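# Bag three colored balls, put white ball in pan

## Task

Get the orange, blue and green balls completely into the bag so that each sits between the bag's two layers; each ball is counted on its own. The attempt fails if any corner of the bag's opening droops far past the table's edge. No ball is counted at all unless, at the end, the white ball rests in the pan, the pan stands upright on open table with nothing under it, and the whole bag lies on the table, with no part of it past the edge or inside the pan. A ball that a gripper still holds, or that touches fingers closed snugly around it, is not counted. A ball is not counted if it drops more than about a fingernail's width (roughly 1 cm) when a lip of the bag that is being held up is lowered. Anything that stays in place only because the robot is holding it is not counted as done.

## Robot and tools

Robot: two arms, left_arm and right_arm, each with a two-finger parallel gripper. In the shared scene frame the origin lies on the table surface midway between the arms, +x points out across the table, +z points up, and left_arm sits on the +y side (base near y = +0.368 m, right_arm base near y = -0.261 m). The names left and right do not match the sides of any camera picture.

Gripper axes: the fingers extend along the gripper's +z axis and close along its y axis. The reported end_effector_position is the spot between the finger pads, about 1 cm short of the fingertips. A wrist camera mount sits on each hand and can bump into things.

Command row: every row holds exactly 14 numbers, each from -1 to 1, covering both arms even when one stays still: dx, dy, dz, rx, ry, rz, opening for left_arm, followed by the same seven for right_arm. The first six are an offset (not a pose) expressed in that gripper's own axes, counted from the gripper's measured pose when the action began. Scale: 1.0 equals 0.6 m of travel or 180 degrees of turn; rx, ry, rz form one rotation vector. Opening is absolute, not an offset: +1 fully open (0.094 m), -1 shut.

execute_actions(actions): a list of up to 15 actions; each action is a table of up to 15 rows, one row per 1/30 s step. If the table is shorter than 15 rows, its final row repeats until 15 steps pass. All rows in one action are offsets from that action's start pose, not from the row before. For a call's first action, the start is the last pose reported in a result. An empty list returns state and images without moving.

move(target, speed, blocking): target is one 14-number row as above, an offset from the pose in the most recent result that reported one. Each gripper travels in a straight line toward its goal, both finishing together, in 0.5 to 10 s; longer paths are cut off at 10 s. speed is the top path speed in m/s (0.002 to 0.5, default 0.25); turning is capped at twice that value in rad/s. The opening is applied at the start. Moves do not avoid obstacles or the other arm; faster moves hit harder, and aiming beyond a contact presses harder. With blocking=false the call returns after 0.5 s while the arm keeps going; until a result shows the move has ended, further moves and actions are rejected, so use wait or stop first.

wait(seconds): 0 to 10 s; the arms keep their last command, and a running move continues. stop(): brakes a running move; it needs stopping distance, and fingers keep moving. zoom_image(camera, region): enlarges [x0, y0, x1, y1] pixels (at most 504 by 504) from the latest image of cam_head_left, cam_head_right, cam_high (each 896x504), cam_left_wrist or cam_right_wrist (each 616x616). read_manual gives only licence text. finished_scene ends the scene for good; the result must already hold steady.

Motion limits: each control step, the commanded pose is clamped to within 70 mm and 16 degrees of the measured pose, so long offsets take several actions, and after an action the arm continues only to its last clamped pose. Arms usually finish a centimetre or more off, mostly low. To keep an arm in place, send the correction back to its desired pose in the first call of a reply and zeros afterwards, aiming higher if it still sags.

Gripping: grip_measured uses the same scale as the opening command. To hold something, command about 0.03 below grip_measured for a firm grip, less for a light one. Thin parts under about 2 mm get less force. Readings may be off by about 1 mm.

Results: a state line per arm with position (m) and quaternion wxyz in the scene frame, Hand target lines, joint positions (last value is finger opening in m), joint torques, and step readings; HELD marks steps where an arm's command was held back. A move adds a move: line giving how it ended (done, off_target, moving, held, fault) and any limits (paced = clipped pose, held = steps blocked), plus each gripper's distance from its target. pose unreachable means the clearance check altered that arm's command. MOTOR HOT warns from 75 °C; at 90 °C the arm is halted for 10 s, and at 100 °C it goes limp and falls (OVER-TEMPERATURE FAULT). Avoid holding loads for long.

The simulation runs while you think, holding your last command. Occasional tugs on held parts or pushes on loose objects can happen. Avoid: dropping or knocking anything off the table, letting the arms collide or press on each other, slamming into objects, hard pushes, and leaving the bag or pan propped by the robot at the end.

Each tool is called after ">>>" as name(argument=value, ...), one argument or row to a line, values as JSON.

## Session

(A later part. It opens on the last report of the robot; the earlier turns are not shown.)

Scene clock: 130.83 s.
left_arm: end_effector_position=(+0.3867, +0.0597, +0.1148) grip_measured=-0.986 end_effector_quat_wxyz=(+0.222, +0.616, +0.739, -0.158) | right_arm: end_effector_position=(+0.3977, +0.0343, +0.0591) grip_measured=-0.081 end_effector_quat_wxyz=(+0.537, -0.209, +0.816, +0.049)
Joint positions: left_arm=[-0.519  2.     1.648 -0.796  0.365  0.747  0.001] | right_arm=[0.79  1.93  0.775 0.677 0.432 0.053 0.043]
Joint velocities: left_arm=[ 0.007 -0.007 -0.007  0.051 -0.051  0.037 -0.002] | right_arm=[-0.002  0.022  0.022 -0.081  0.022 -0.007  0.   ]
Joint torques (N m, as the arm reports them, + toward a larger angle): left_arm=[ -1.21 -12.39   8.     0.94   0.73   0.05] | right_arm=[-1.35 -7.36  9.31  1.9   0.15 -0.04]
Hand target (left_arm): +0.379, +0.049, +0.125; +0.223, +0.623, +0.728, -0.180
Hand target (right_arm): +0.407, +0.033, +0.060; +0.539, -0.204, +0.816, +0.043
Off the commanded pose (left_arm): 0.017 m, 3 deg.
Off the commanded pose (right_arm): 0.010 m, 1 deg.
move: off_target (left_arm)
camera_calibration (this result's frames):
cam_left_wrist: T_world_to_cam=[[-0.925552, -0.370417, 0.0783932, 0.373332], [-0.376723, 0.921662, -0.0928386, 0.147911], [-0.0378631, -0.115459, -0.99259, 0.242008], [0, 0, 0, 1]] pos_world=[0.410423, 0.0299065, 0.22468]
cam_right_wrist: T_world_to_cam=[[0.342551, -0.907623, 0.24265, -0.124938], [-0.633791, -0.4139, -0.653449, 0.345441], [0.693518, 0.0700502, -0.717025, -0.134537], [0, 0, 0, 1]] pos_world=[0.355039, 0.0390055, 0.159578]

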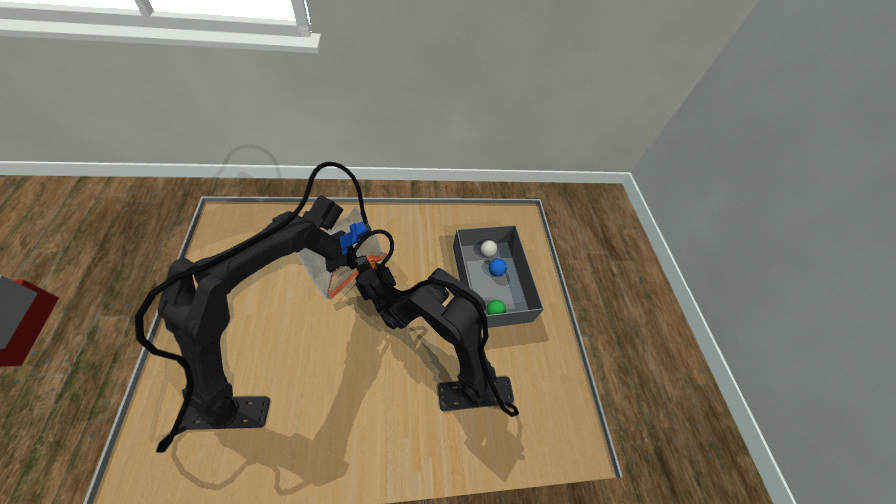

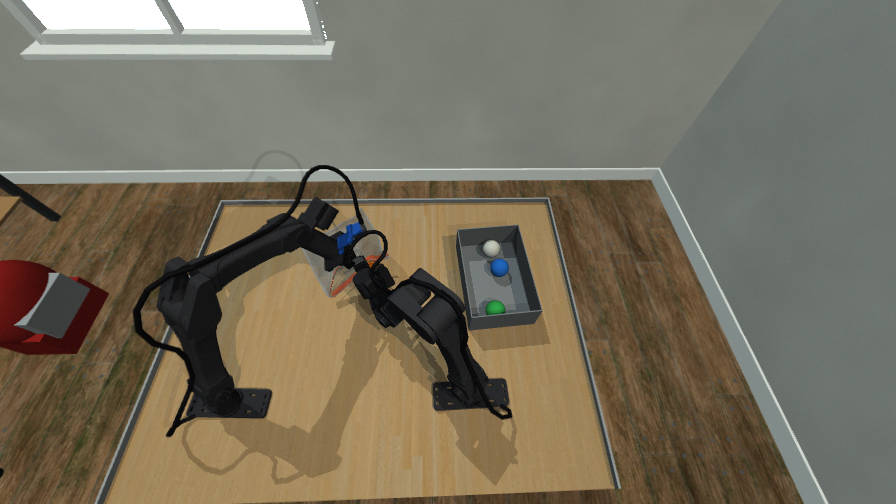

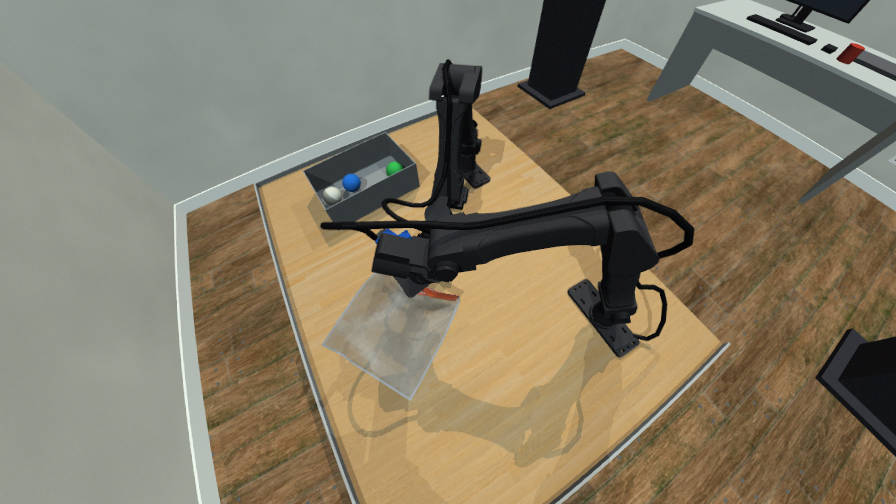

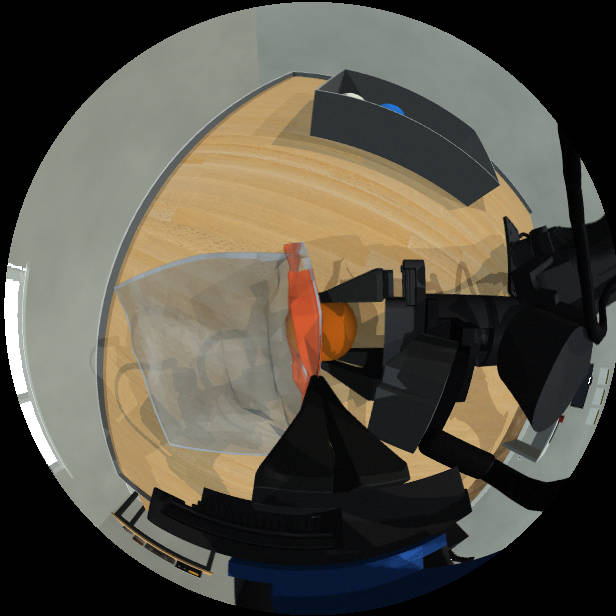

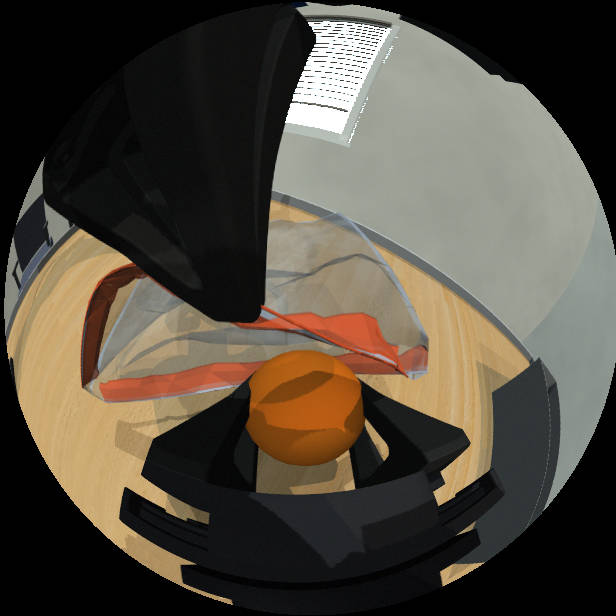

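>>> move(
  target=[-0.01,0,-0.008,0,0,0,-1, -0.03,0,-0.13,0,0,0,-0.115],
  speed=0.1,
)

>>> move(
  target=[-0.01,-0.08,-0.008,0,0,0,-1, -0.06,-0.02,-0.03,0,0.14,0,-0.115],
  speed=0.08,
)

>>> move(
  target=[-0.01,0.07,-0.008,0,0,0,-1, -0.01,0,0,0,0,0,-0.115],
  speed=0.05,
)

Scene clock: 134.37 s.
left_arm: end_effector_position=(+0.3857, +0.0620, +0.1132) grip_measured=-0.986 end_effector_quat_wxyz=(+0.217, +0.616, +0.742, -0.156) | right_arm: end_effector_position=(+0.3423, +0.0193, +0.1097) grip_measured=-0.081 end_effector_quat_wxyz=(+0.542, -0.210, +0.812, +0.052)
Joint positions: left_arm=[-0.519  2.     1.648 -0.806  0.359  0.746  0.001] | right_arm=[0.896 1.608 0.643 0.477 0.522 0.102 0.043]
Joint velocities: left_arm=[-0.002  0.002  0.002  0.037  0.037  0.051  0.001] | right_arm=[ 0.027 -0.017 -0.002 -0.081  0.081 -0.037  0.   ]
Joint torques (N m, as the arm reports them, + toward a larger angle): left_arm=[ -0.54 -12.27   8.2    1.02   0.26  -0.04] | right_arm=[ 0.69 -8.26  5.95  1.74  0.24  0.12]
Hand target (left_arm): +0.387, +0.057, +0.122; +0.222, +0.616, +0.739, -0.158
Hand target (right_arm): +0.337, +0.016, +0.109; +0.537, -0.208, +0.816, +0.050
Off the commanded pose (left_arm): 0.010 m, 1 deg.
Off the commanded pose (right_arm): 0.007 m, 1 deg.
move: done
camera_calibration (this result's frames):
cam_left_wrist: T_world_to_cam=[[-0.923522, -0.375019, 0.0804218, 0.372668], [-0.381021, 0.921066, -0.0803791, 0.145509], [-0.0439301, -0.104874, -0.993515, 0.242467], [0, 0, 0, 1]] pos_world=[0.41026, 0.0311628, 0.222619]
cam_right_wrist: T_world_to_cam=[[0.345377, -0.907234, 0.240085, -0.132498], [-0.62462, -0.413157, -0.662685, 0.335025], [0.700403, 0.0789135, -0.709372, -0.0621799], [0, 0, 0, 1]] pos_world=[0.298576, 0.0231181, 0.209718]

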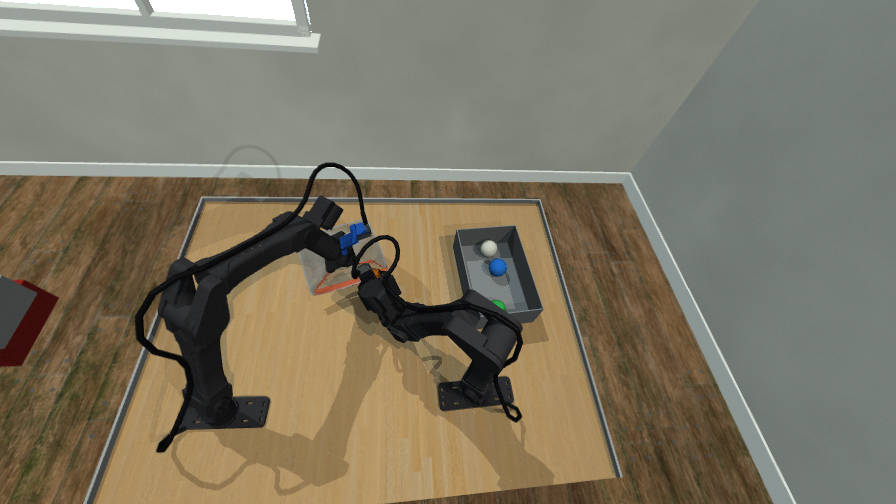

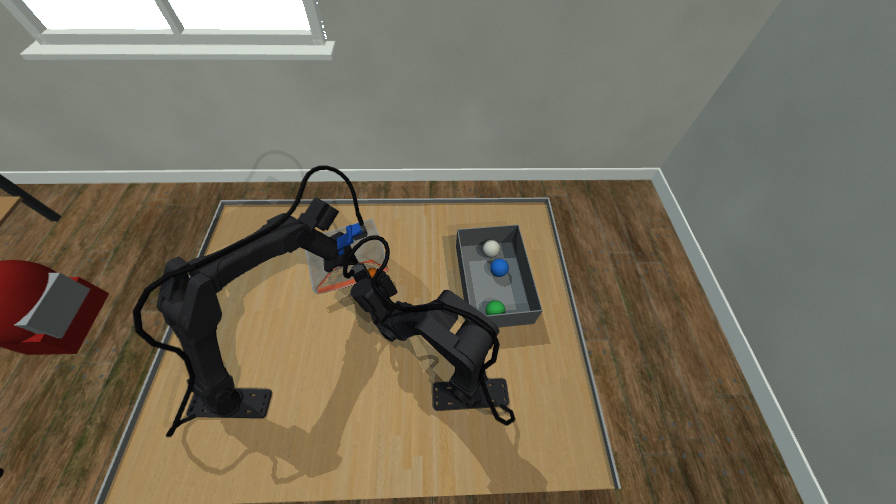

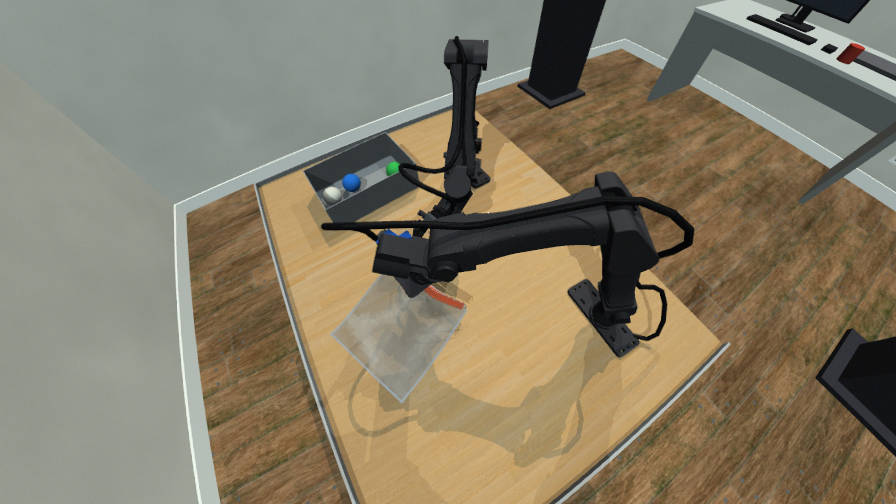

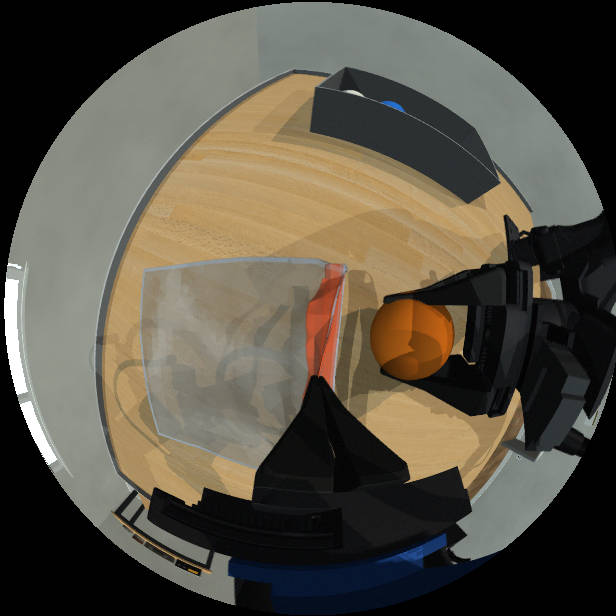

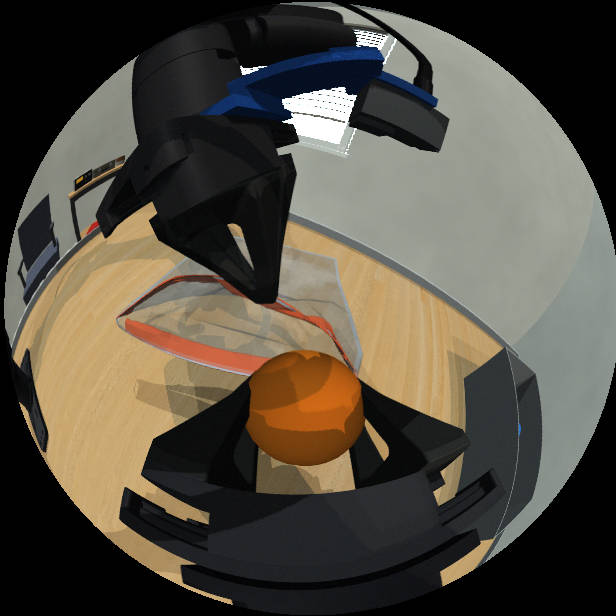

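Scene clock: 137.53 s.
left_arm: end_effector_position=(+0.3687, +0.0631, +0.1178) grip_measured=-0.986 end_effector_quat_wxyz=(+0.231, +0.579, +0.770, -0.136) | right_arm: end_effector_position=(+0.3212, +0.0093, +0.1404) grip_measured=-0.081 end_effector_quat_wxyz=(+0.327, -0.255, +0.910, -0.008)
Joint positions: left_arm=[-0.564  1.895  1.513 -0.717  0.282  0.612  0.001] | right_arm=[ 0.867  1.589  1.18  -0.603  0.382  0.241  0.043]
Joint velocities: left_arm=[-0.007 -0.007  0.002  0.022 -0.051  0.037 -0.001] | right_arm=[ 0.002 -0.007 -0.012 -0.051 -0.007  0.007  0.   ]
Joint torques (N m, as the arm reports them, + toward a larger angle): left_arm=[ -4.05 -13.65   4.49   0.99   0.62   0.45] | right_arm=[-2.23 -5.53 11.61  1.84  0.41  0.27]
Hand target (left_arm): +0.340, +0.050, +0.119; +0.216, +0.615, +0.742, -0.156
Hand target (right_arm): +0.342, +0.012, +0.152; +0.354, -0.217, +0.910, +0.001
Off the commanded pose (left_arm): 0.033 m, 6 deg.
Off the commanded pose (right_arm): 0.025 m, 5 deg.
move: off_target (left_arm, right_arm)
camera_calibration (this result's frames):
cam_left_wrist: T_world_to_cam=[[-0.882028, -0.467473, 0.0591241, 0.3501], [-0.471055, 0.877871, -0.0863077, 0.175004], [-0.0115568, -0.103977, -0.994513, 0.234547], [0, 0, 0, 1]] pos_world=[0.393945, 0.0344189, 0.227665]
cam_right_wrist: T_world_to_cam=[[0.451646, -0.844641, 0.287397, -0.183089], [-0.825317, -0.517886, -0.225045, 0.342037], [0.338922, -0.135553, -0.930998, 0.124423], [0, 0, 0, 1]] pos_world=[0.32281, 0.0393577, 0.24543]

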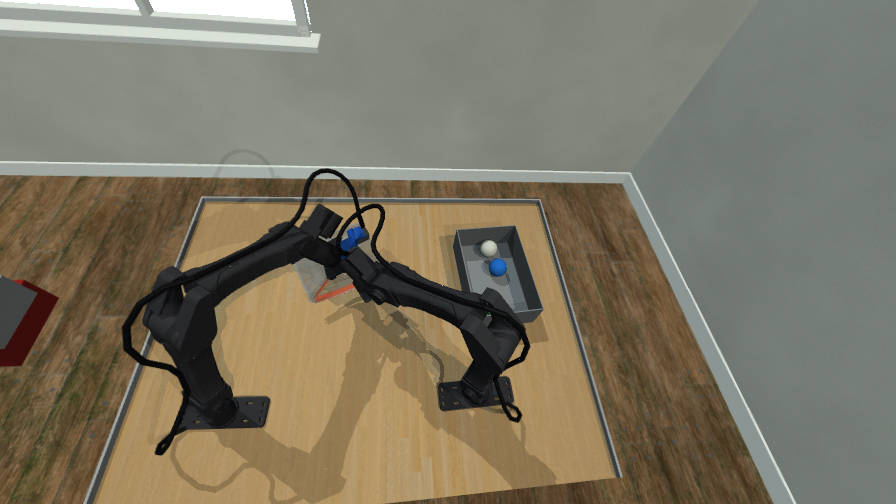

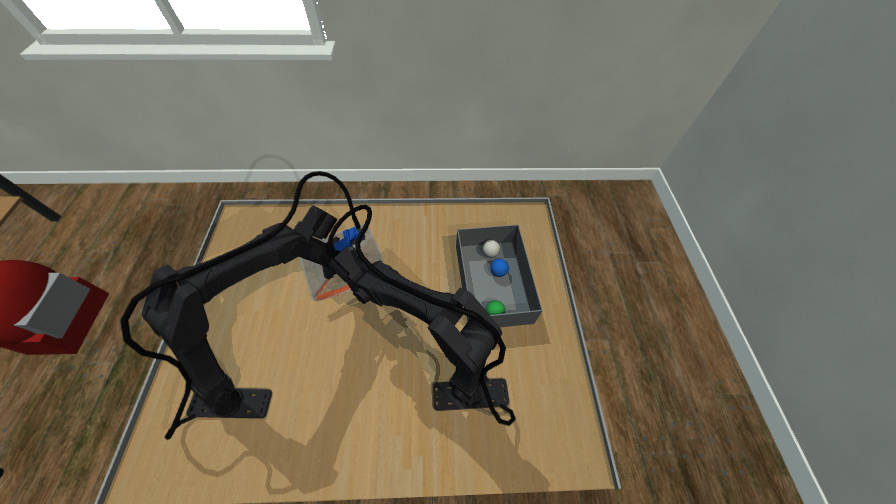

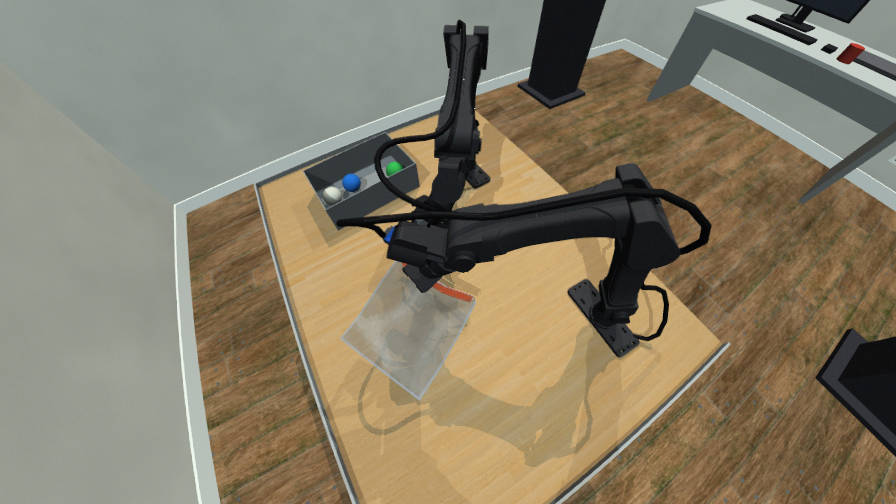

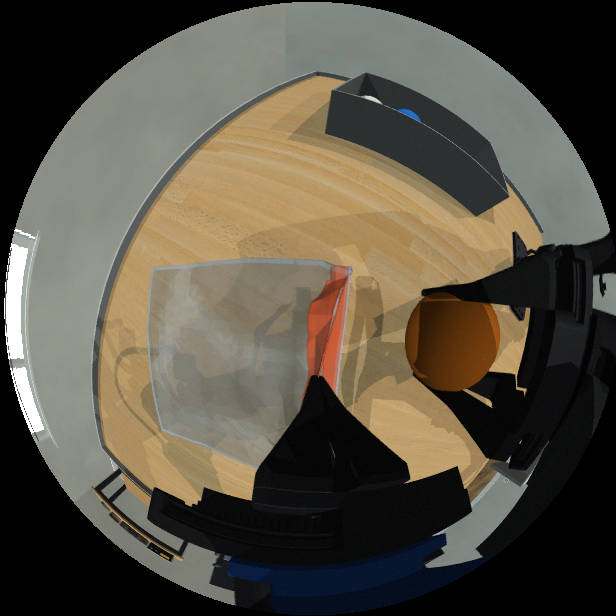

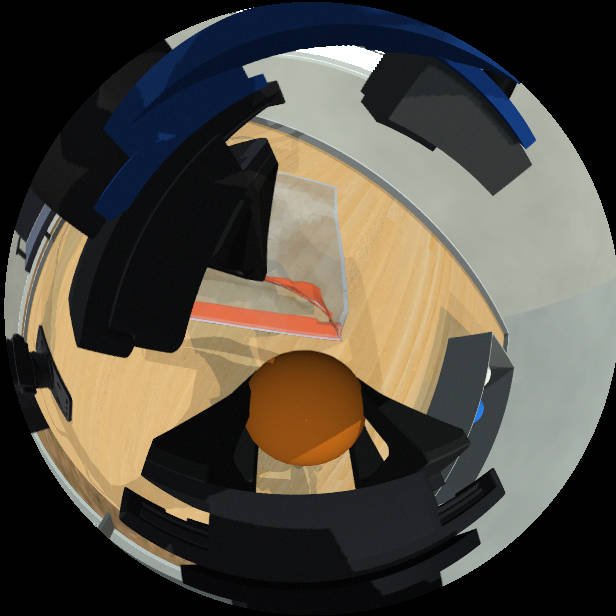

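Scene clock: 138.83 s.
left_arm: end_effector_position=(+0.4064, +0.0745, +0.1211) grip_measured=-0.986 end_effector_quat_wxyz=(+0.228, +0.578, +0.773, -0.129) | right_arm: end_effector_position=(+0.3217, +0.0112, +0.1434) grip_measured=-0.081 end_effector_quat_wxyz=(+0.328, -0.255, +0.910, -0.004)
Joint positions: left_arm=[-0.495  2.001  1.68  -0.803  0.297  0.676  0.001] | right_arm=[ 0.867  1.589  1.19  -0.606  0.378  0.241  0.043]
Joint velocities: left_arm=[-0.017  0.002 -0.012 -0.022  0.051 -0.051  0.   ] | right_arm=[ 0.017  0.007 -0.012 -0.022 -0.007 -0.081 -0.001]
Joint torques (N m, as the arm reports them, + toward a larger angle): left_arm=[  0.51 -11.91   8.24   1.1    0.39   0.03] | right_arm=[-0.34 -6.1  10.18  1.39  0.2  -0.02]
Hand target (left_arm): +0.410, +0.073, +0.128; +0.232, +0.579, +0.770, -0.136
Hand target (right_arm): +0.325, +0.012, +0.144; +0.327, -0.255, +0.910, -0.007
Off the commanded pose (left_arm): 0.007 m, 1 deg.
Off the commanded pose (right_arm): 0.004 m, 0 deg.
move: done
camera_calibration (this result's frames):
cam_left_wrist: T_world_to_cam=[[-0.878835, -0.47446, 0.0503589, 0.38877], [-0.477049, 0.875671, -0.0750004, 0.184282], [-0.00851315, -0.0899367, -0.995911, 0.237343], [0, 0, 0, 1]] pos_world=[0.431597, 0.0444312, 0.230616]
cam_right_wrist: T_world_to_cam=[[0.453254, -0.845565, 0.282101, -0.182303], [-0.823719, -0.518267, -0.22997, 0.344348], [0.340658, -0.128138, -0.931414, 0.12669], [0, 0, 0, 1]] pos_world=[0.323118, 0.0405495, 0.248618]

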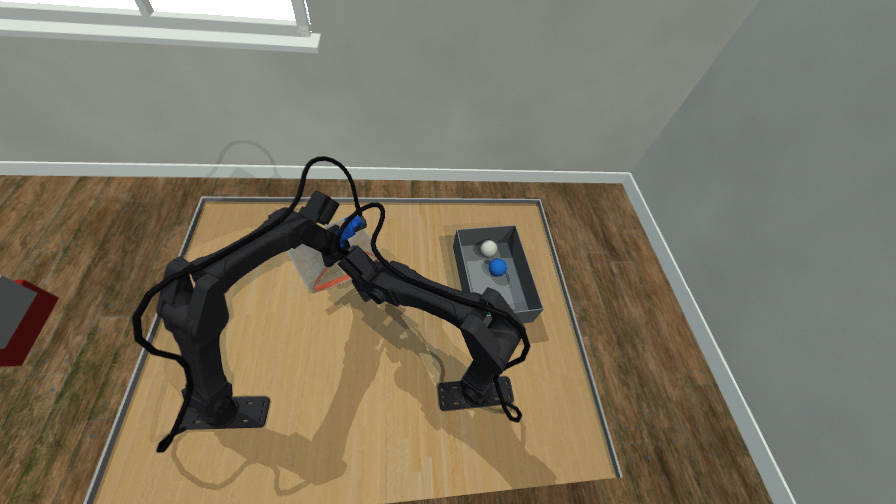

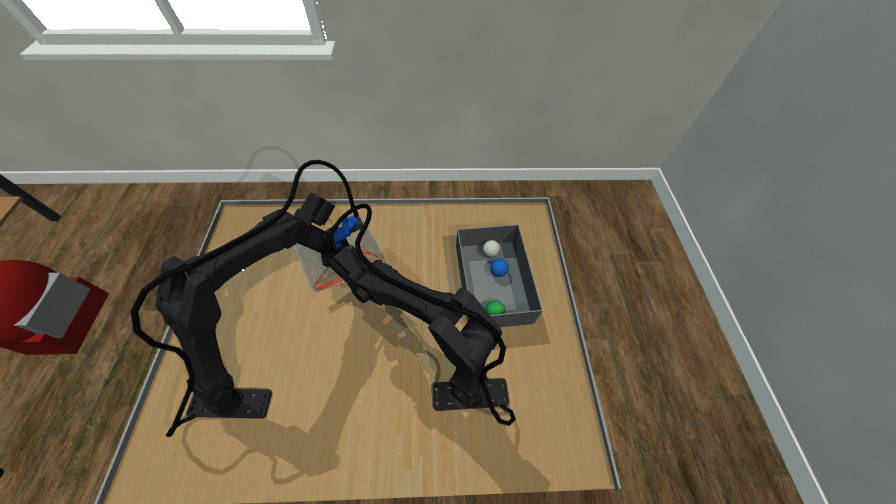

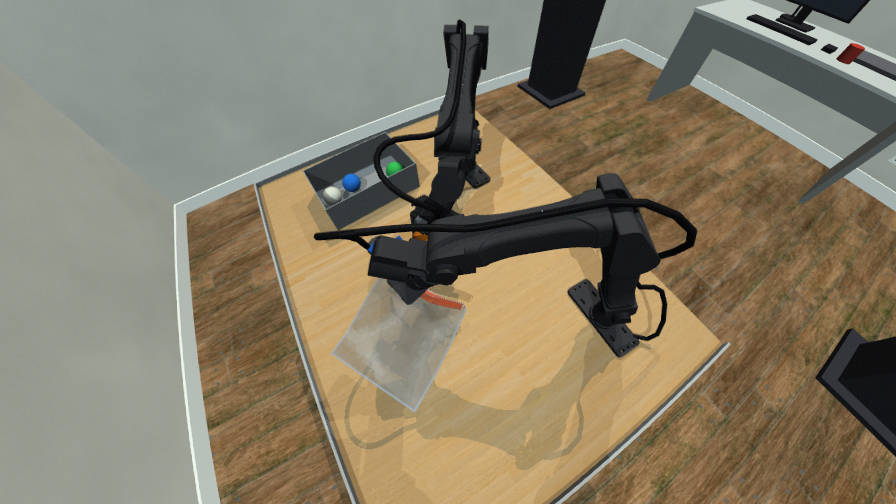

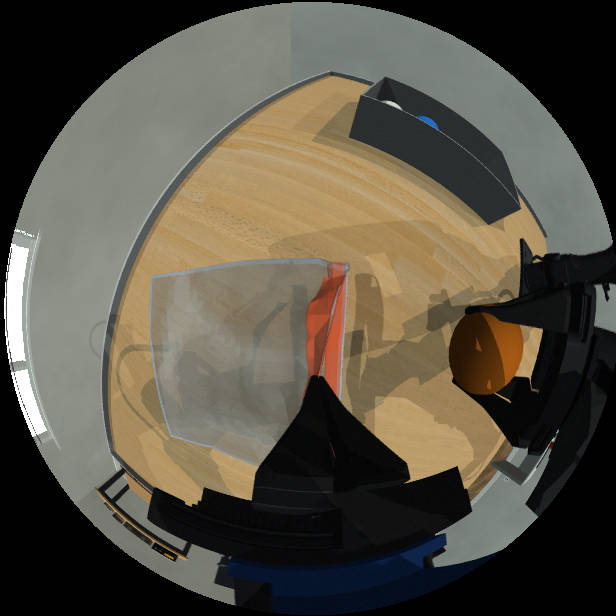

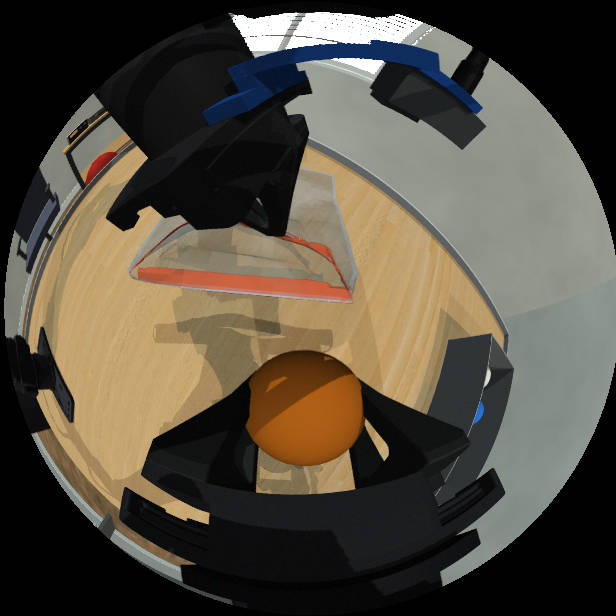

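>>> move(
  target=[-0.01,-0.03,-0.008,0,0,0,-1, 0,-0.05,-0.1,0,-0.17,0,-0.115],
  speed=0.1,
)

>>> move(
  target=[-0.01,0,-0.008,0,0,0,-1, 0,0,0,0,0,0.5,-0.115],
  speed=0.3,
)

Scene clock: 142.97 s.
left_arm: end_effector_position=(+0.3940, +0.0682, +0.1200) grip_measured=-0.986 end_effector_quat_wxyz=(+0.221, +0.577, +0.776, -0.129) | right_arm: end_effector_position=(+0.3034, -0.0230, +0.1909) grip_measured=-0.081 end_effector_quat_wxyz=(+0.546, -0.245, +0.799, +0.066)
Joint positions: left_arm=[-0.526  1.983  1.656 -0.804  0.281  0.644  0.001] | right_arm=[0.88  1.143 0.636 0.052 0.449 0.031 0.043]
Joint velocities: left_arm=[ 0.012  0.022 -0.007 -0.022 -0.037  0.007  0.002] | right_arm=[ 0.012 -0.007  0.007  0.022 -0.022  0.066 -0.   ]
Joint torques (N m, as the arm reports them, + toward a larger angle): left_arm=[ -0.79 -14.43   5.17   1.35   0.17  -0.03] | right_arm=[ 0.63 -5.46  7.55  2.02  0.19 -0.06]
Hand target (left_arm): +0.389, +0.066, +0.127; +0.228, +0.578, +0.773, -0.130
Hand target (right_arm): +0.300, -0.025, +0.196; +0.554, -0.246, +0.792, +0.068
Off the commanded pose (left_arm): 0.009 m, 1 deg.
Off the commanded pose (right_arm): 0.006 m, 2 deg.
move: done
camera_calibration (this result's frames):
cam_left_wrist: T_world_to_cam=[[-0.876085, -0.478752, 0.0572005, 0.373273], [-0.481679, 0.874317, -0.0596209, 0.18382], [-0.0214678, -0.0797852, -0.996581, 0.240028], [0, 0, 0, 1]] pos_world=[0.420714, 0.037139, 0.228815]
cam_right_wrist: T_world_to_cam=[[0.409755, -0.874672, 0.258938, -0.199394], [-0.578352, -0.468622, -0.667759, 0.332746], [0.705415, 0.12386, -0.697889, 0.0233426], [0, 0, 0, 1]] pos_world=[0.257681, -0.0213632, 0.290116]

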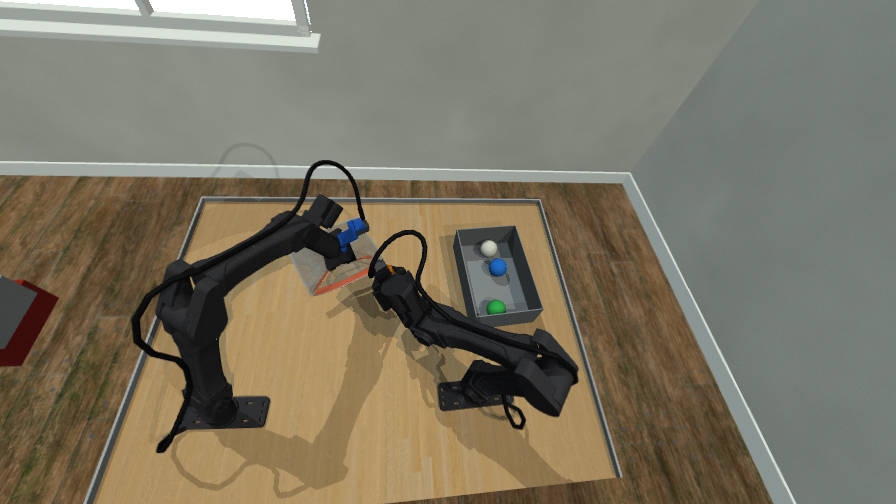

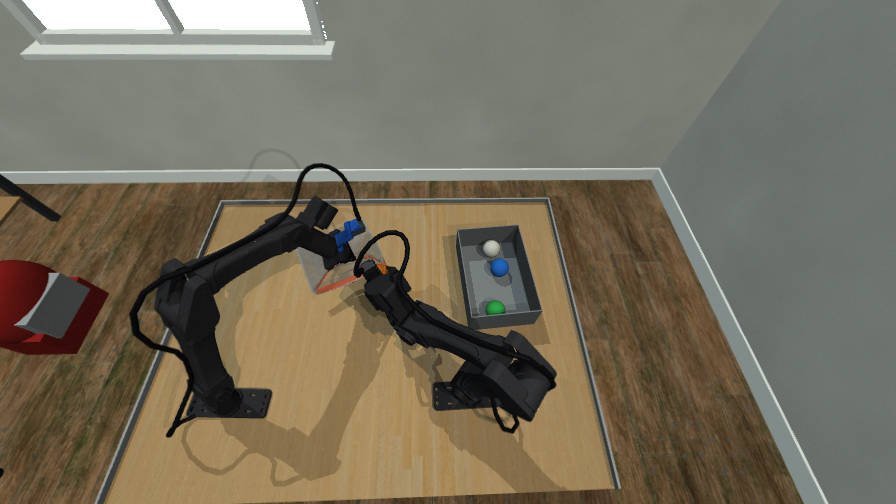

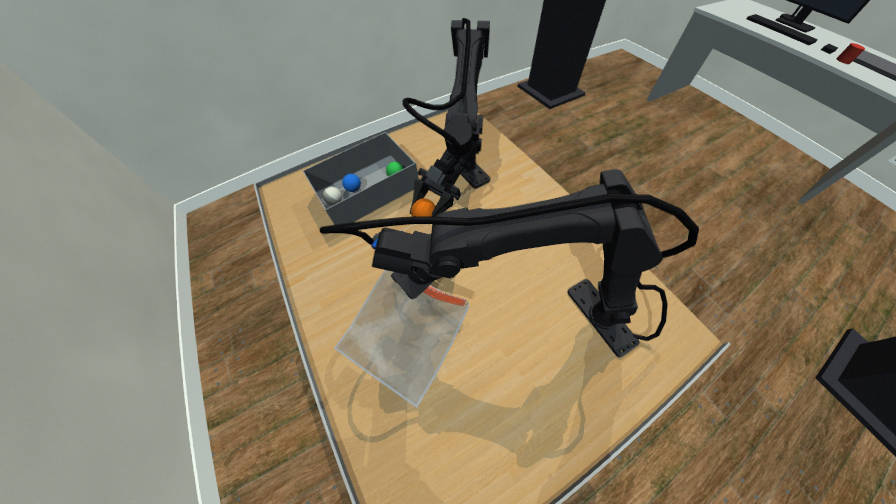

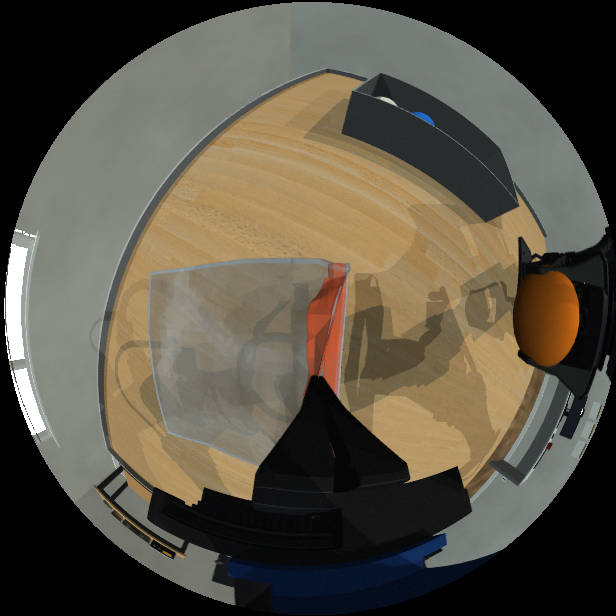

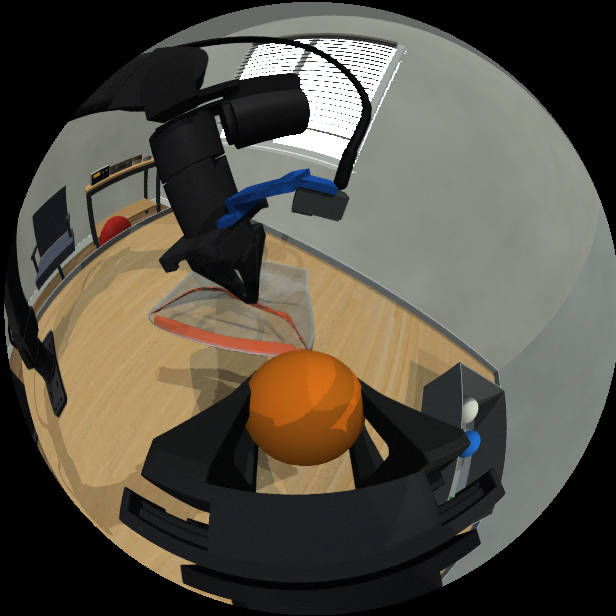

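Scene clock: 146.20 s.
left_arm: end_effector_position=(+0.3920, +0.0699, +0.1187) grip_measured=-0.986 end_effector_quat_wxyz=(+0.215, +0.577, +0.778, -0.128) | right_arm: end_effector_position=(+0.3033, -0.0225, +0.1913) grip_measured=-0.081 end_effector_quat_wxyz=(+0.340, +0.388, +0.739, +0.432)
Joint positions: left_arm=[-0.526  1.983  1.656 -0.816  0.279  0.644  0.001] | right_arm=[0.88  1.143 0.636 0.054 0.446 1.594 0.043]
Joint velocities: left_arm=[ 0.007 -0.022  0.007 -0.022  0.066 -0.007 -0.001] | right_arm=[-0.037  0.002  0.012 -0.007  0.007  0.022 -0.   ]
Joint torques (N m, as the arm reports them, + toward a larger angle): left_arm=[ -0.54 -11.89   8.34   1.08   0.17  -0.04] | right_arm=[ 0.04 -3.29  8.77  1.97  0.14  0.06]
Hand target (left_arm): +0.394, +0.065, +0.127; +0.221, +0.577, +0.776, -0.129
Hand target (right_arm): +0.303, -0.023, +0.191; +0.339, +0.391, +0.738, +0.432
Off the commanded pose (left_arm): 0.010 m, 1 deg.
Off the commanded pose (right_arm): 0.001 m, 0 deg.
move: done
camera_calibration (this result's frames):
cam_left_wrist: T_world_to_cam=[[-0.874932, -0.480363, 0.0612059, 0.371659], [-0.483295, 0.874128, -0.0482252, 0.180614], [-0.0303363, -0.0717743, -0.996959, 0.241788], [0, 0, 0, 1]] pos_world=[0.419801, 0.0380057, 0.227015]
cam_right_wrist: T_world_to_cam=[[-0.315401, -0.41663, -0.852609, 0.243919], [-0.769908, 0.637593, -0.0267538, 0.293564], [0.554764, 0.647993, -0.521864, 0.0473906], [0, 0, 0, 1]] pos_world=[0.276659, -0.116259, 0.240553]

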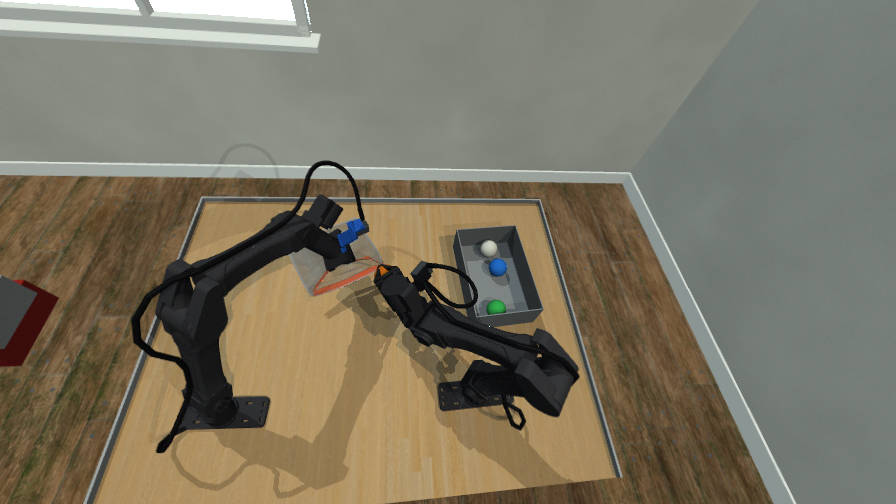

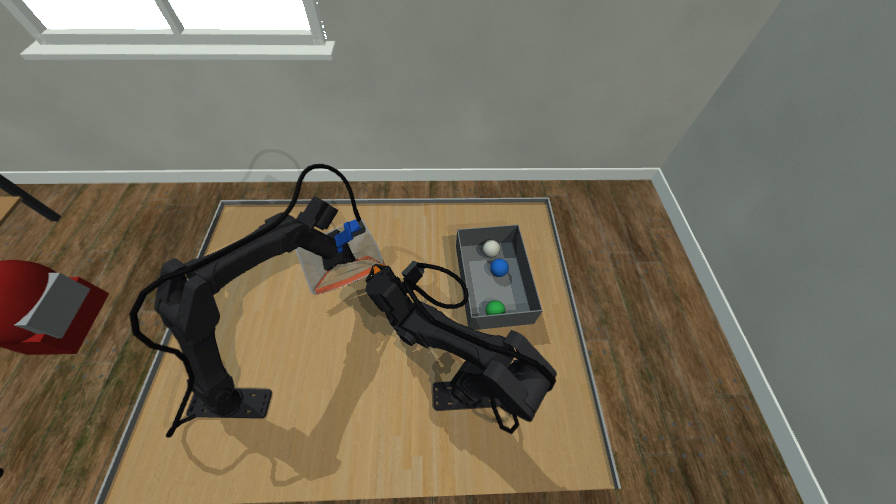

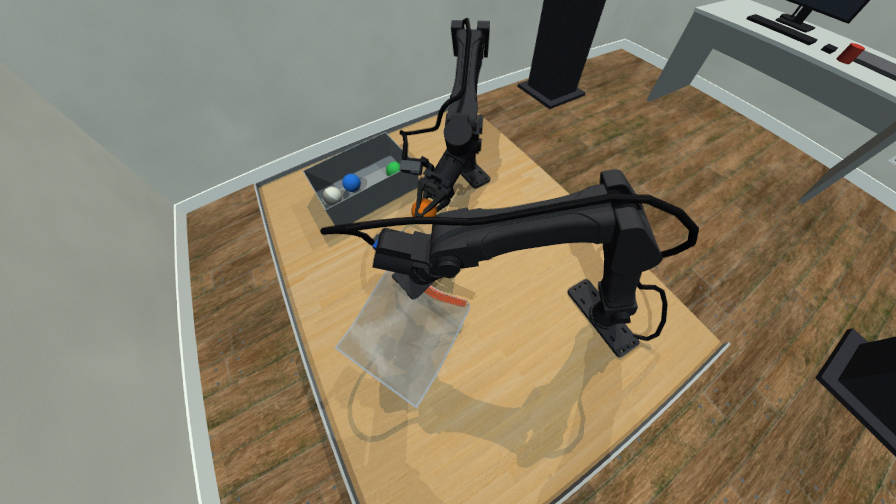

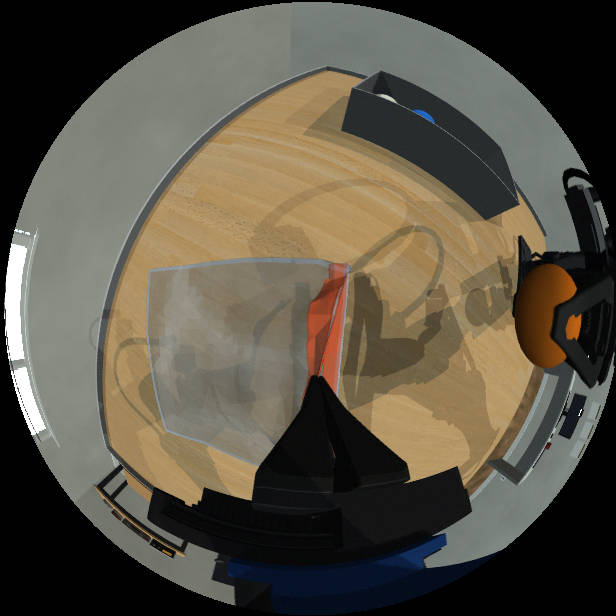

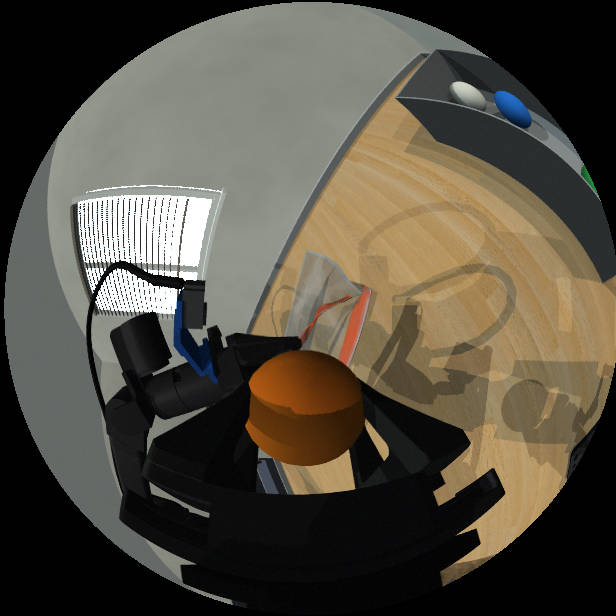

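>>> move(
  target=[-0.01,0,-0.008,0,0,0,-1, 0.075,-0.145,0.125,0,0,0,-0.115],
  speed=0.1,
)

Scene clock: 148.67 s.
left_arm: end_effector_position=(+0.3901, +0.0716, +0.1174) grip_measured=-0.986 end_effector_quat_wxyz=(+0.209, +0.576, +0.780, -0.128) | right_arm: end_effector_position=(+0.3259, +0.0194, +0.0855) grip_measured=-0.081 end_effector_quat_wxyz=(+0.341, +0.388, +0.732, +0.445)
Joint positions: left_arm=[-0.526  1.983  1.656 -0.828  0.277  0.643  0.001] | right_arm=[0.908 1.665 0.506 0.729 0.469 1.609 0.043]
Joint velocities: left_arm=[-0.007 -0.012  0.012  0.022 -0.007 -0.007  0.001] | right_arm=[-0.007 -0.002 -0.017 -0.066 -0.022  0.051 -0.   ]
Joint torques (N m, as the arm reports them, + toward a larger angle): left_arm=[ -0.46 -11.82   8.34   1.06   0.18  -0.02] | right_arm=[ 0.81 -4.87  4.7   1.98  0.23  0.04]
Hand target (left_arm): +0.392, +0.067, +0.126; +0.215, +0.576, +0.778, -0.128
Hand target (right_arm): +0.321, +0.016, +0.074; +0.340, +0.388, +0.740, +0.432
Off the commanded pose (left_arm): 0.010 m, 1 deg.
Off the commanded pose (right_arm): 0.011 m, 2 deg.
move: off_target (right_arm)
camera_calibration (this result's frames):
cam_left_wrist: T_world_to_cam=[[-0.873641, -0.48212, 0.0656601, 0.369897], [-0.48496, 0.873755, -0.0369543, 0.177489], [-0.0395544, -0.0641273, -0.997158, 0.24367], [0, 0, 0, 1]] pos_world=[0.418871, 0.0388783, 0.225249]
cam_right_wrist: T_world_to_cam=[[-0.301306, -0.395155, -0.867794, 0.17455], [-0.770728, 0.636772, -0.0223538, 0.281288], [0.56142, 0.662098, -0.49642, -0.0521578], [0, 0, 0, 1]] pos_world=[0.298672, -0.0756088, 0.131869]

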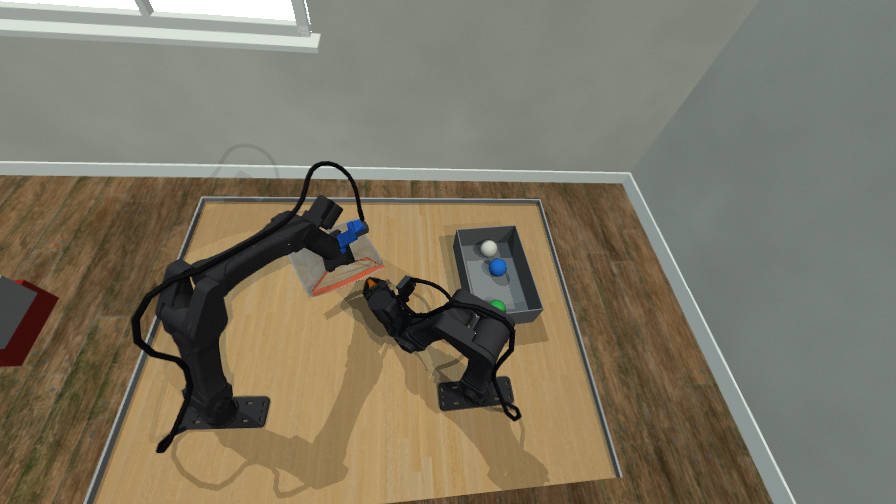

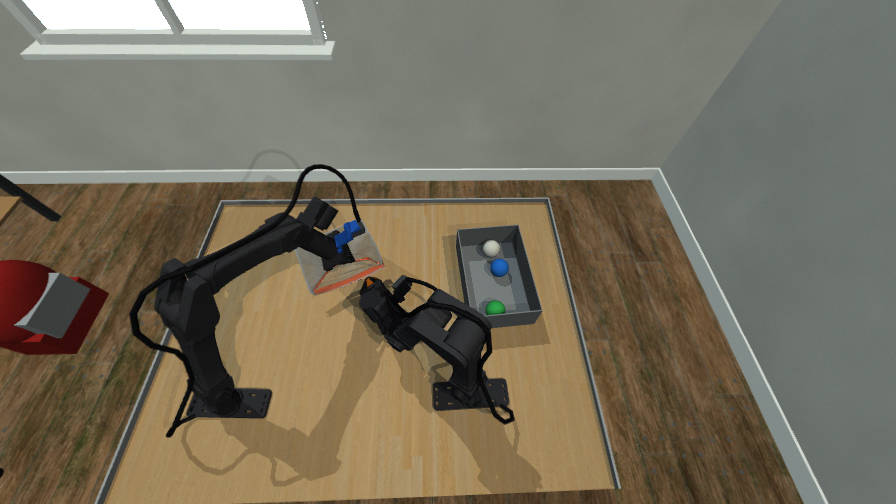

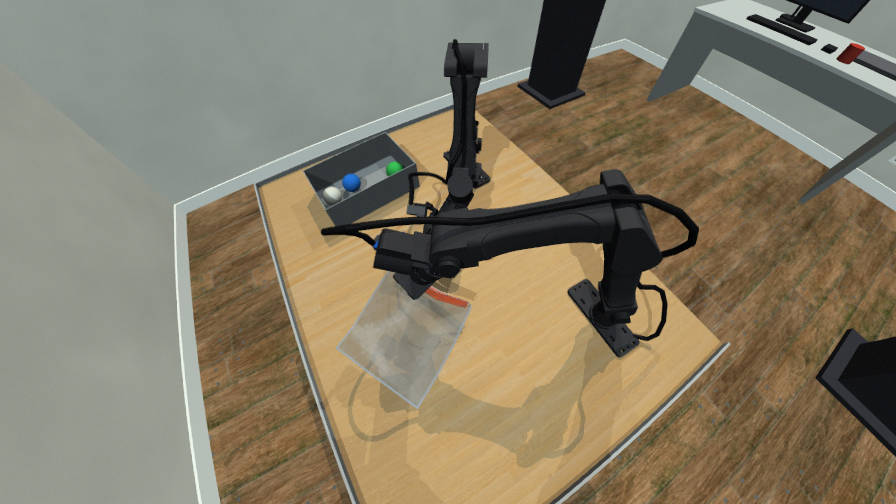

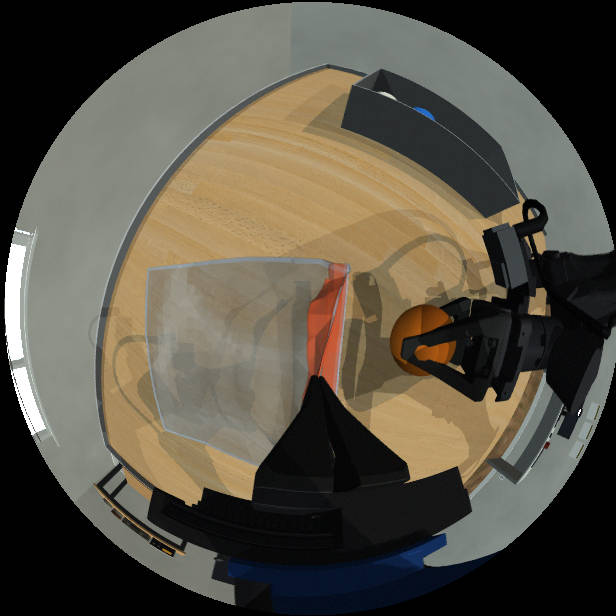

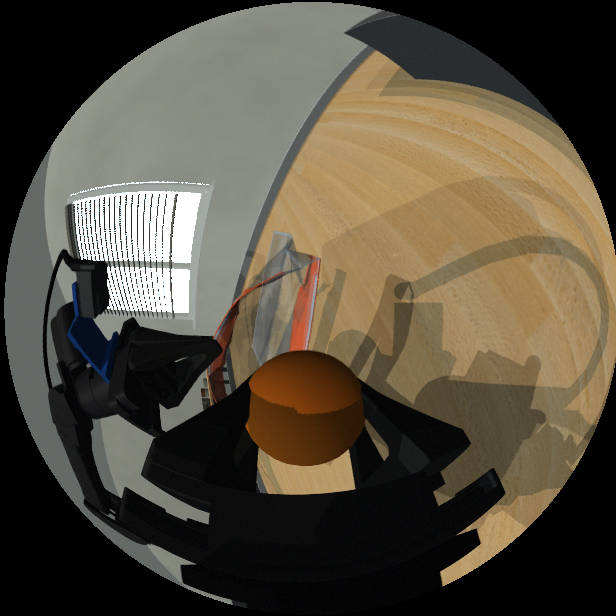

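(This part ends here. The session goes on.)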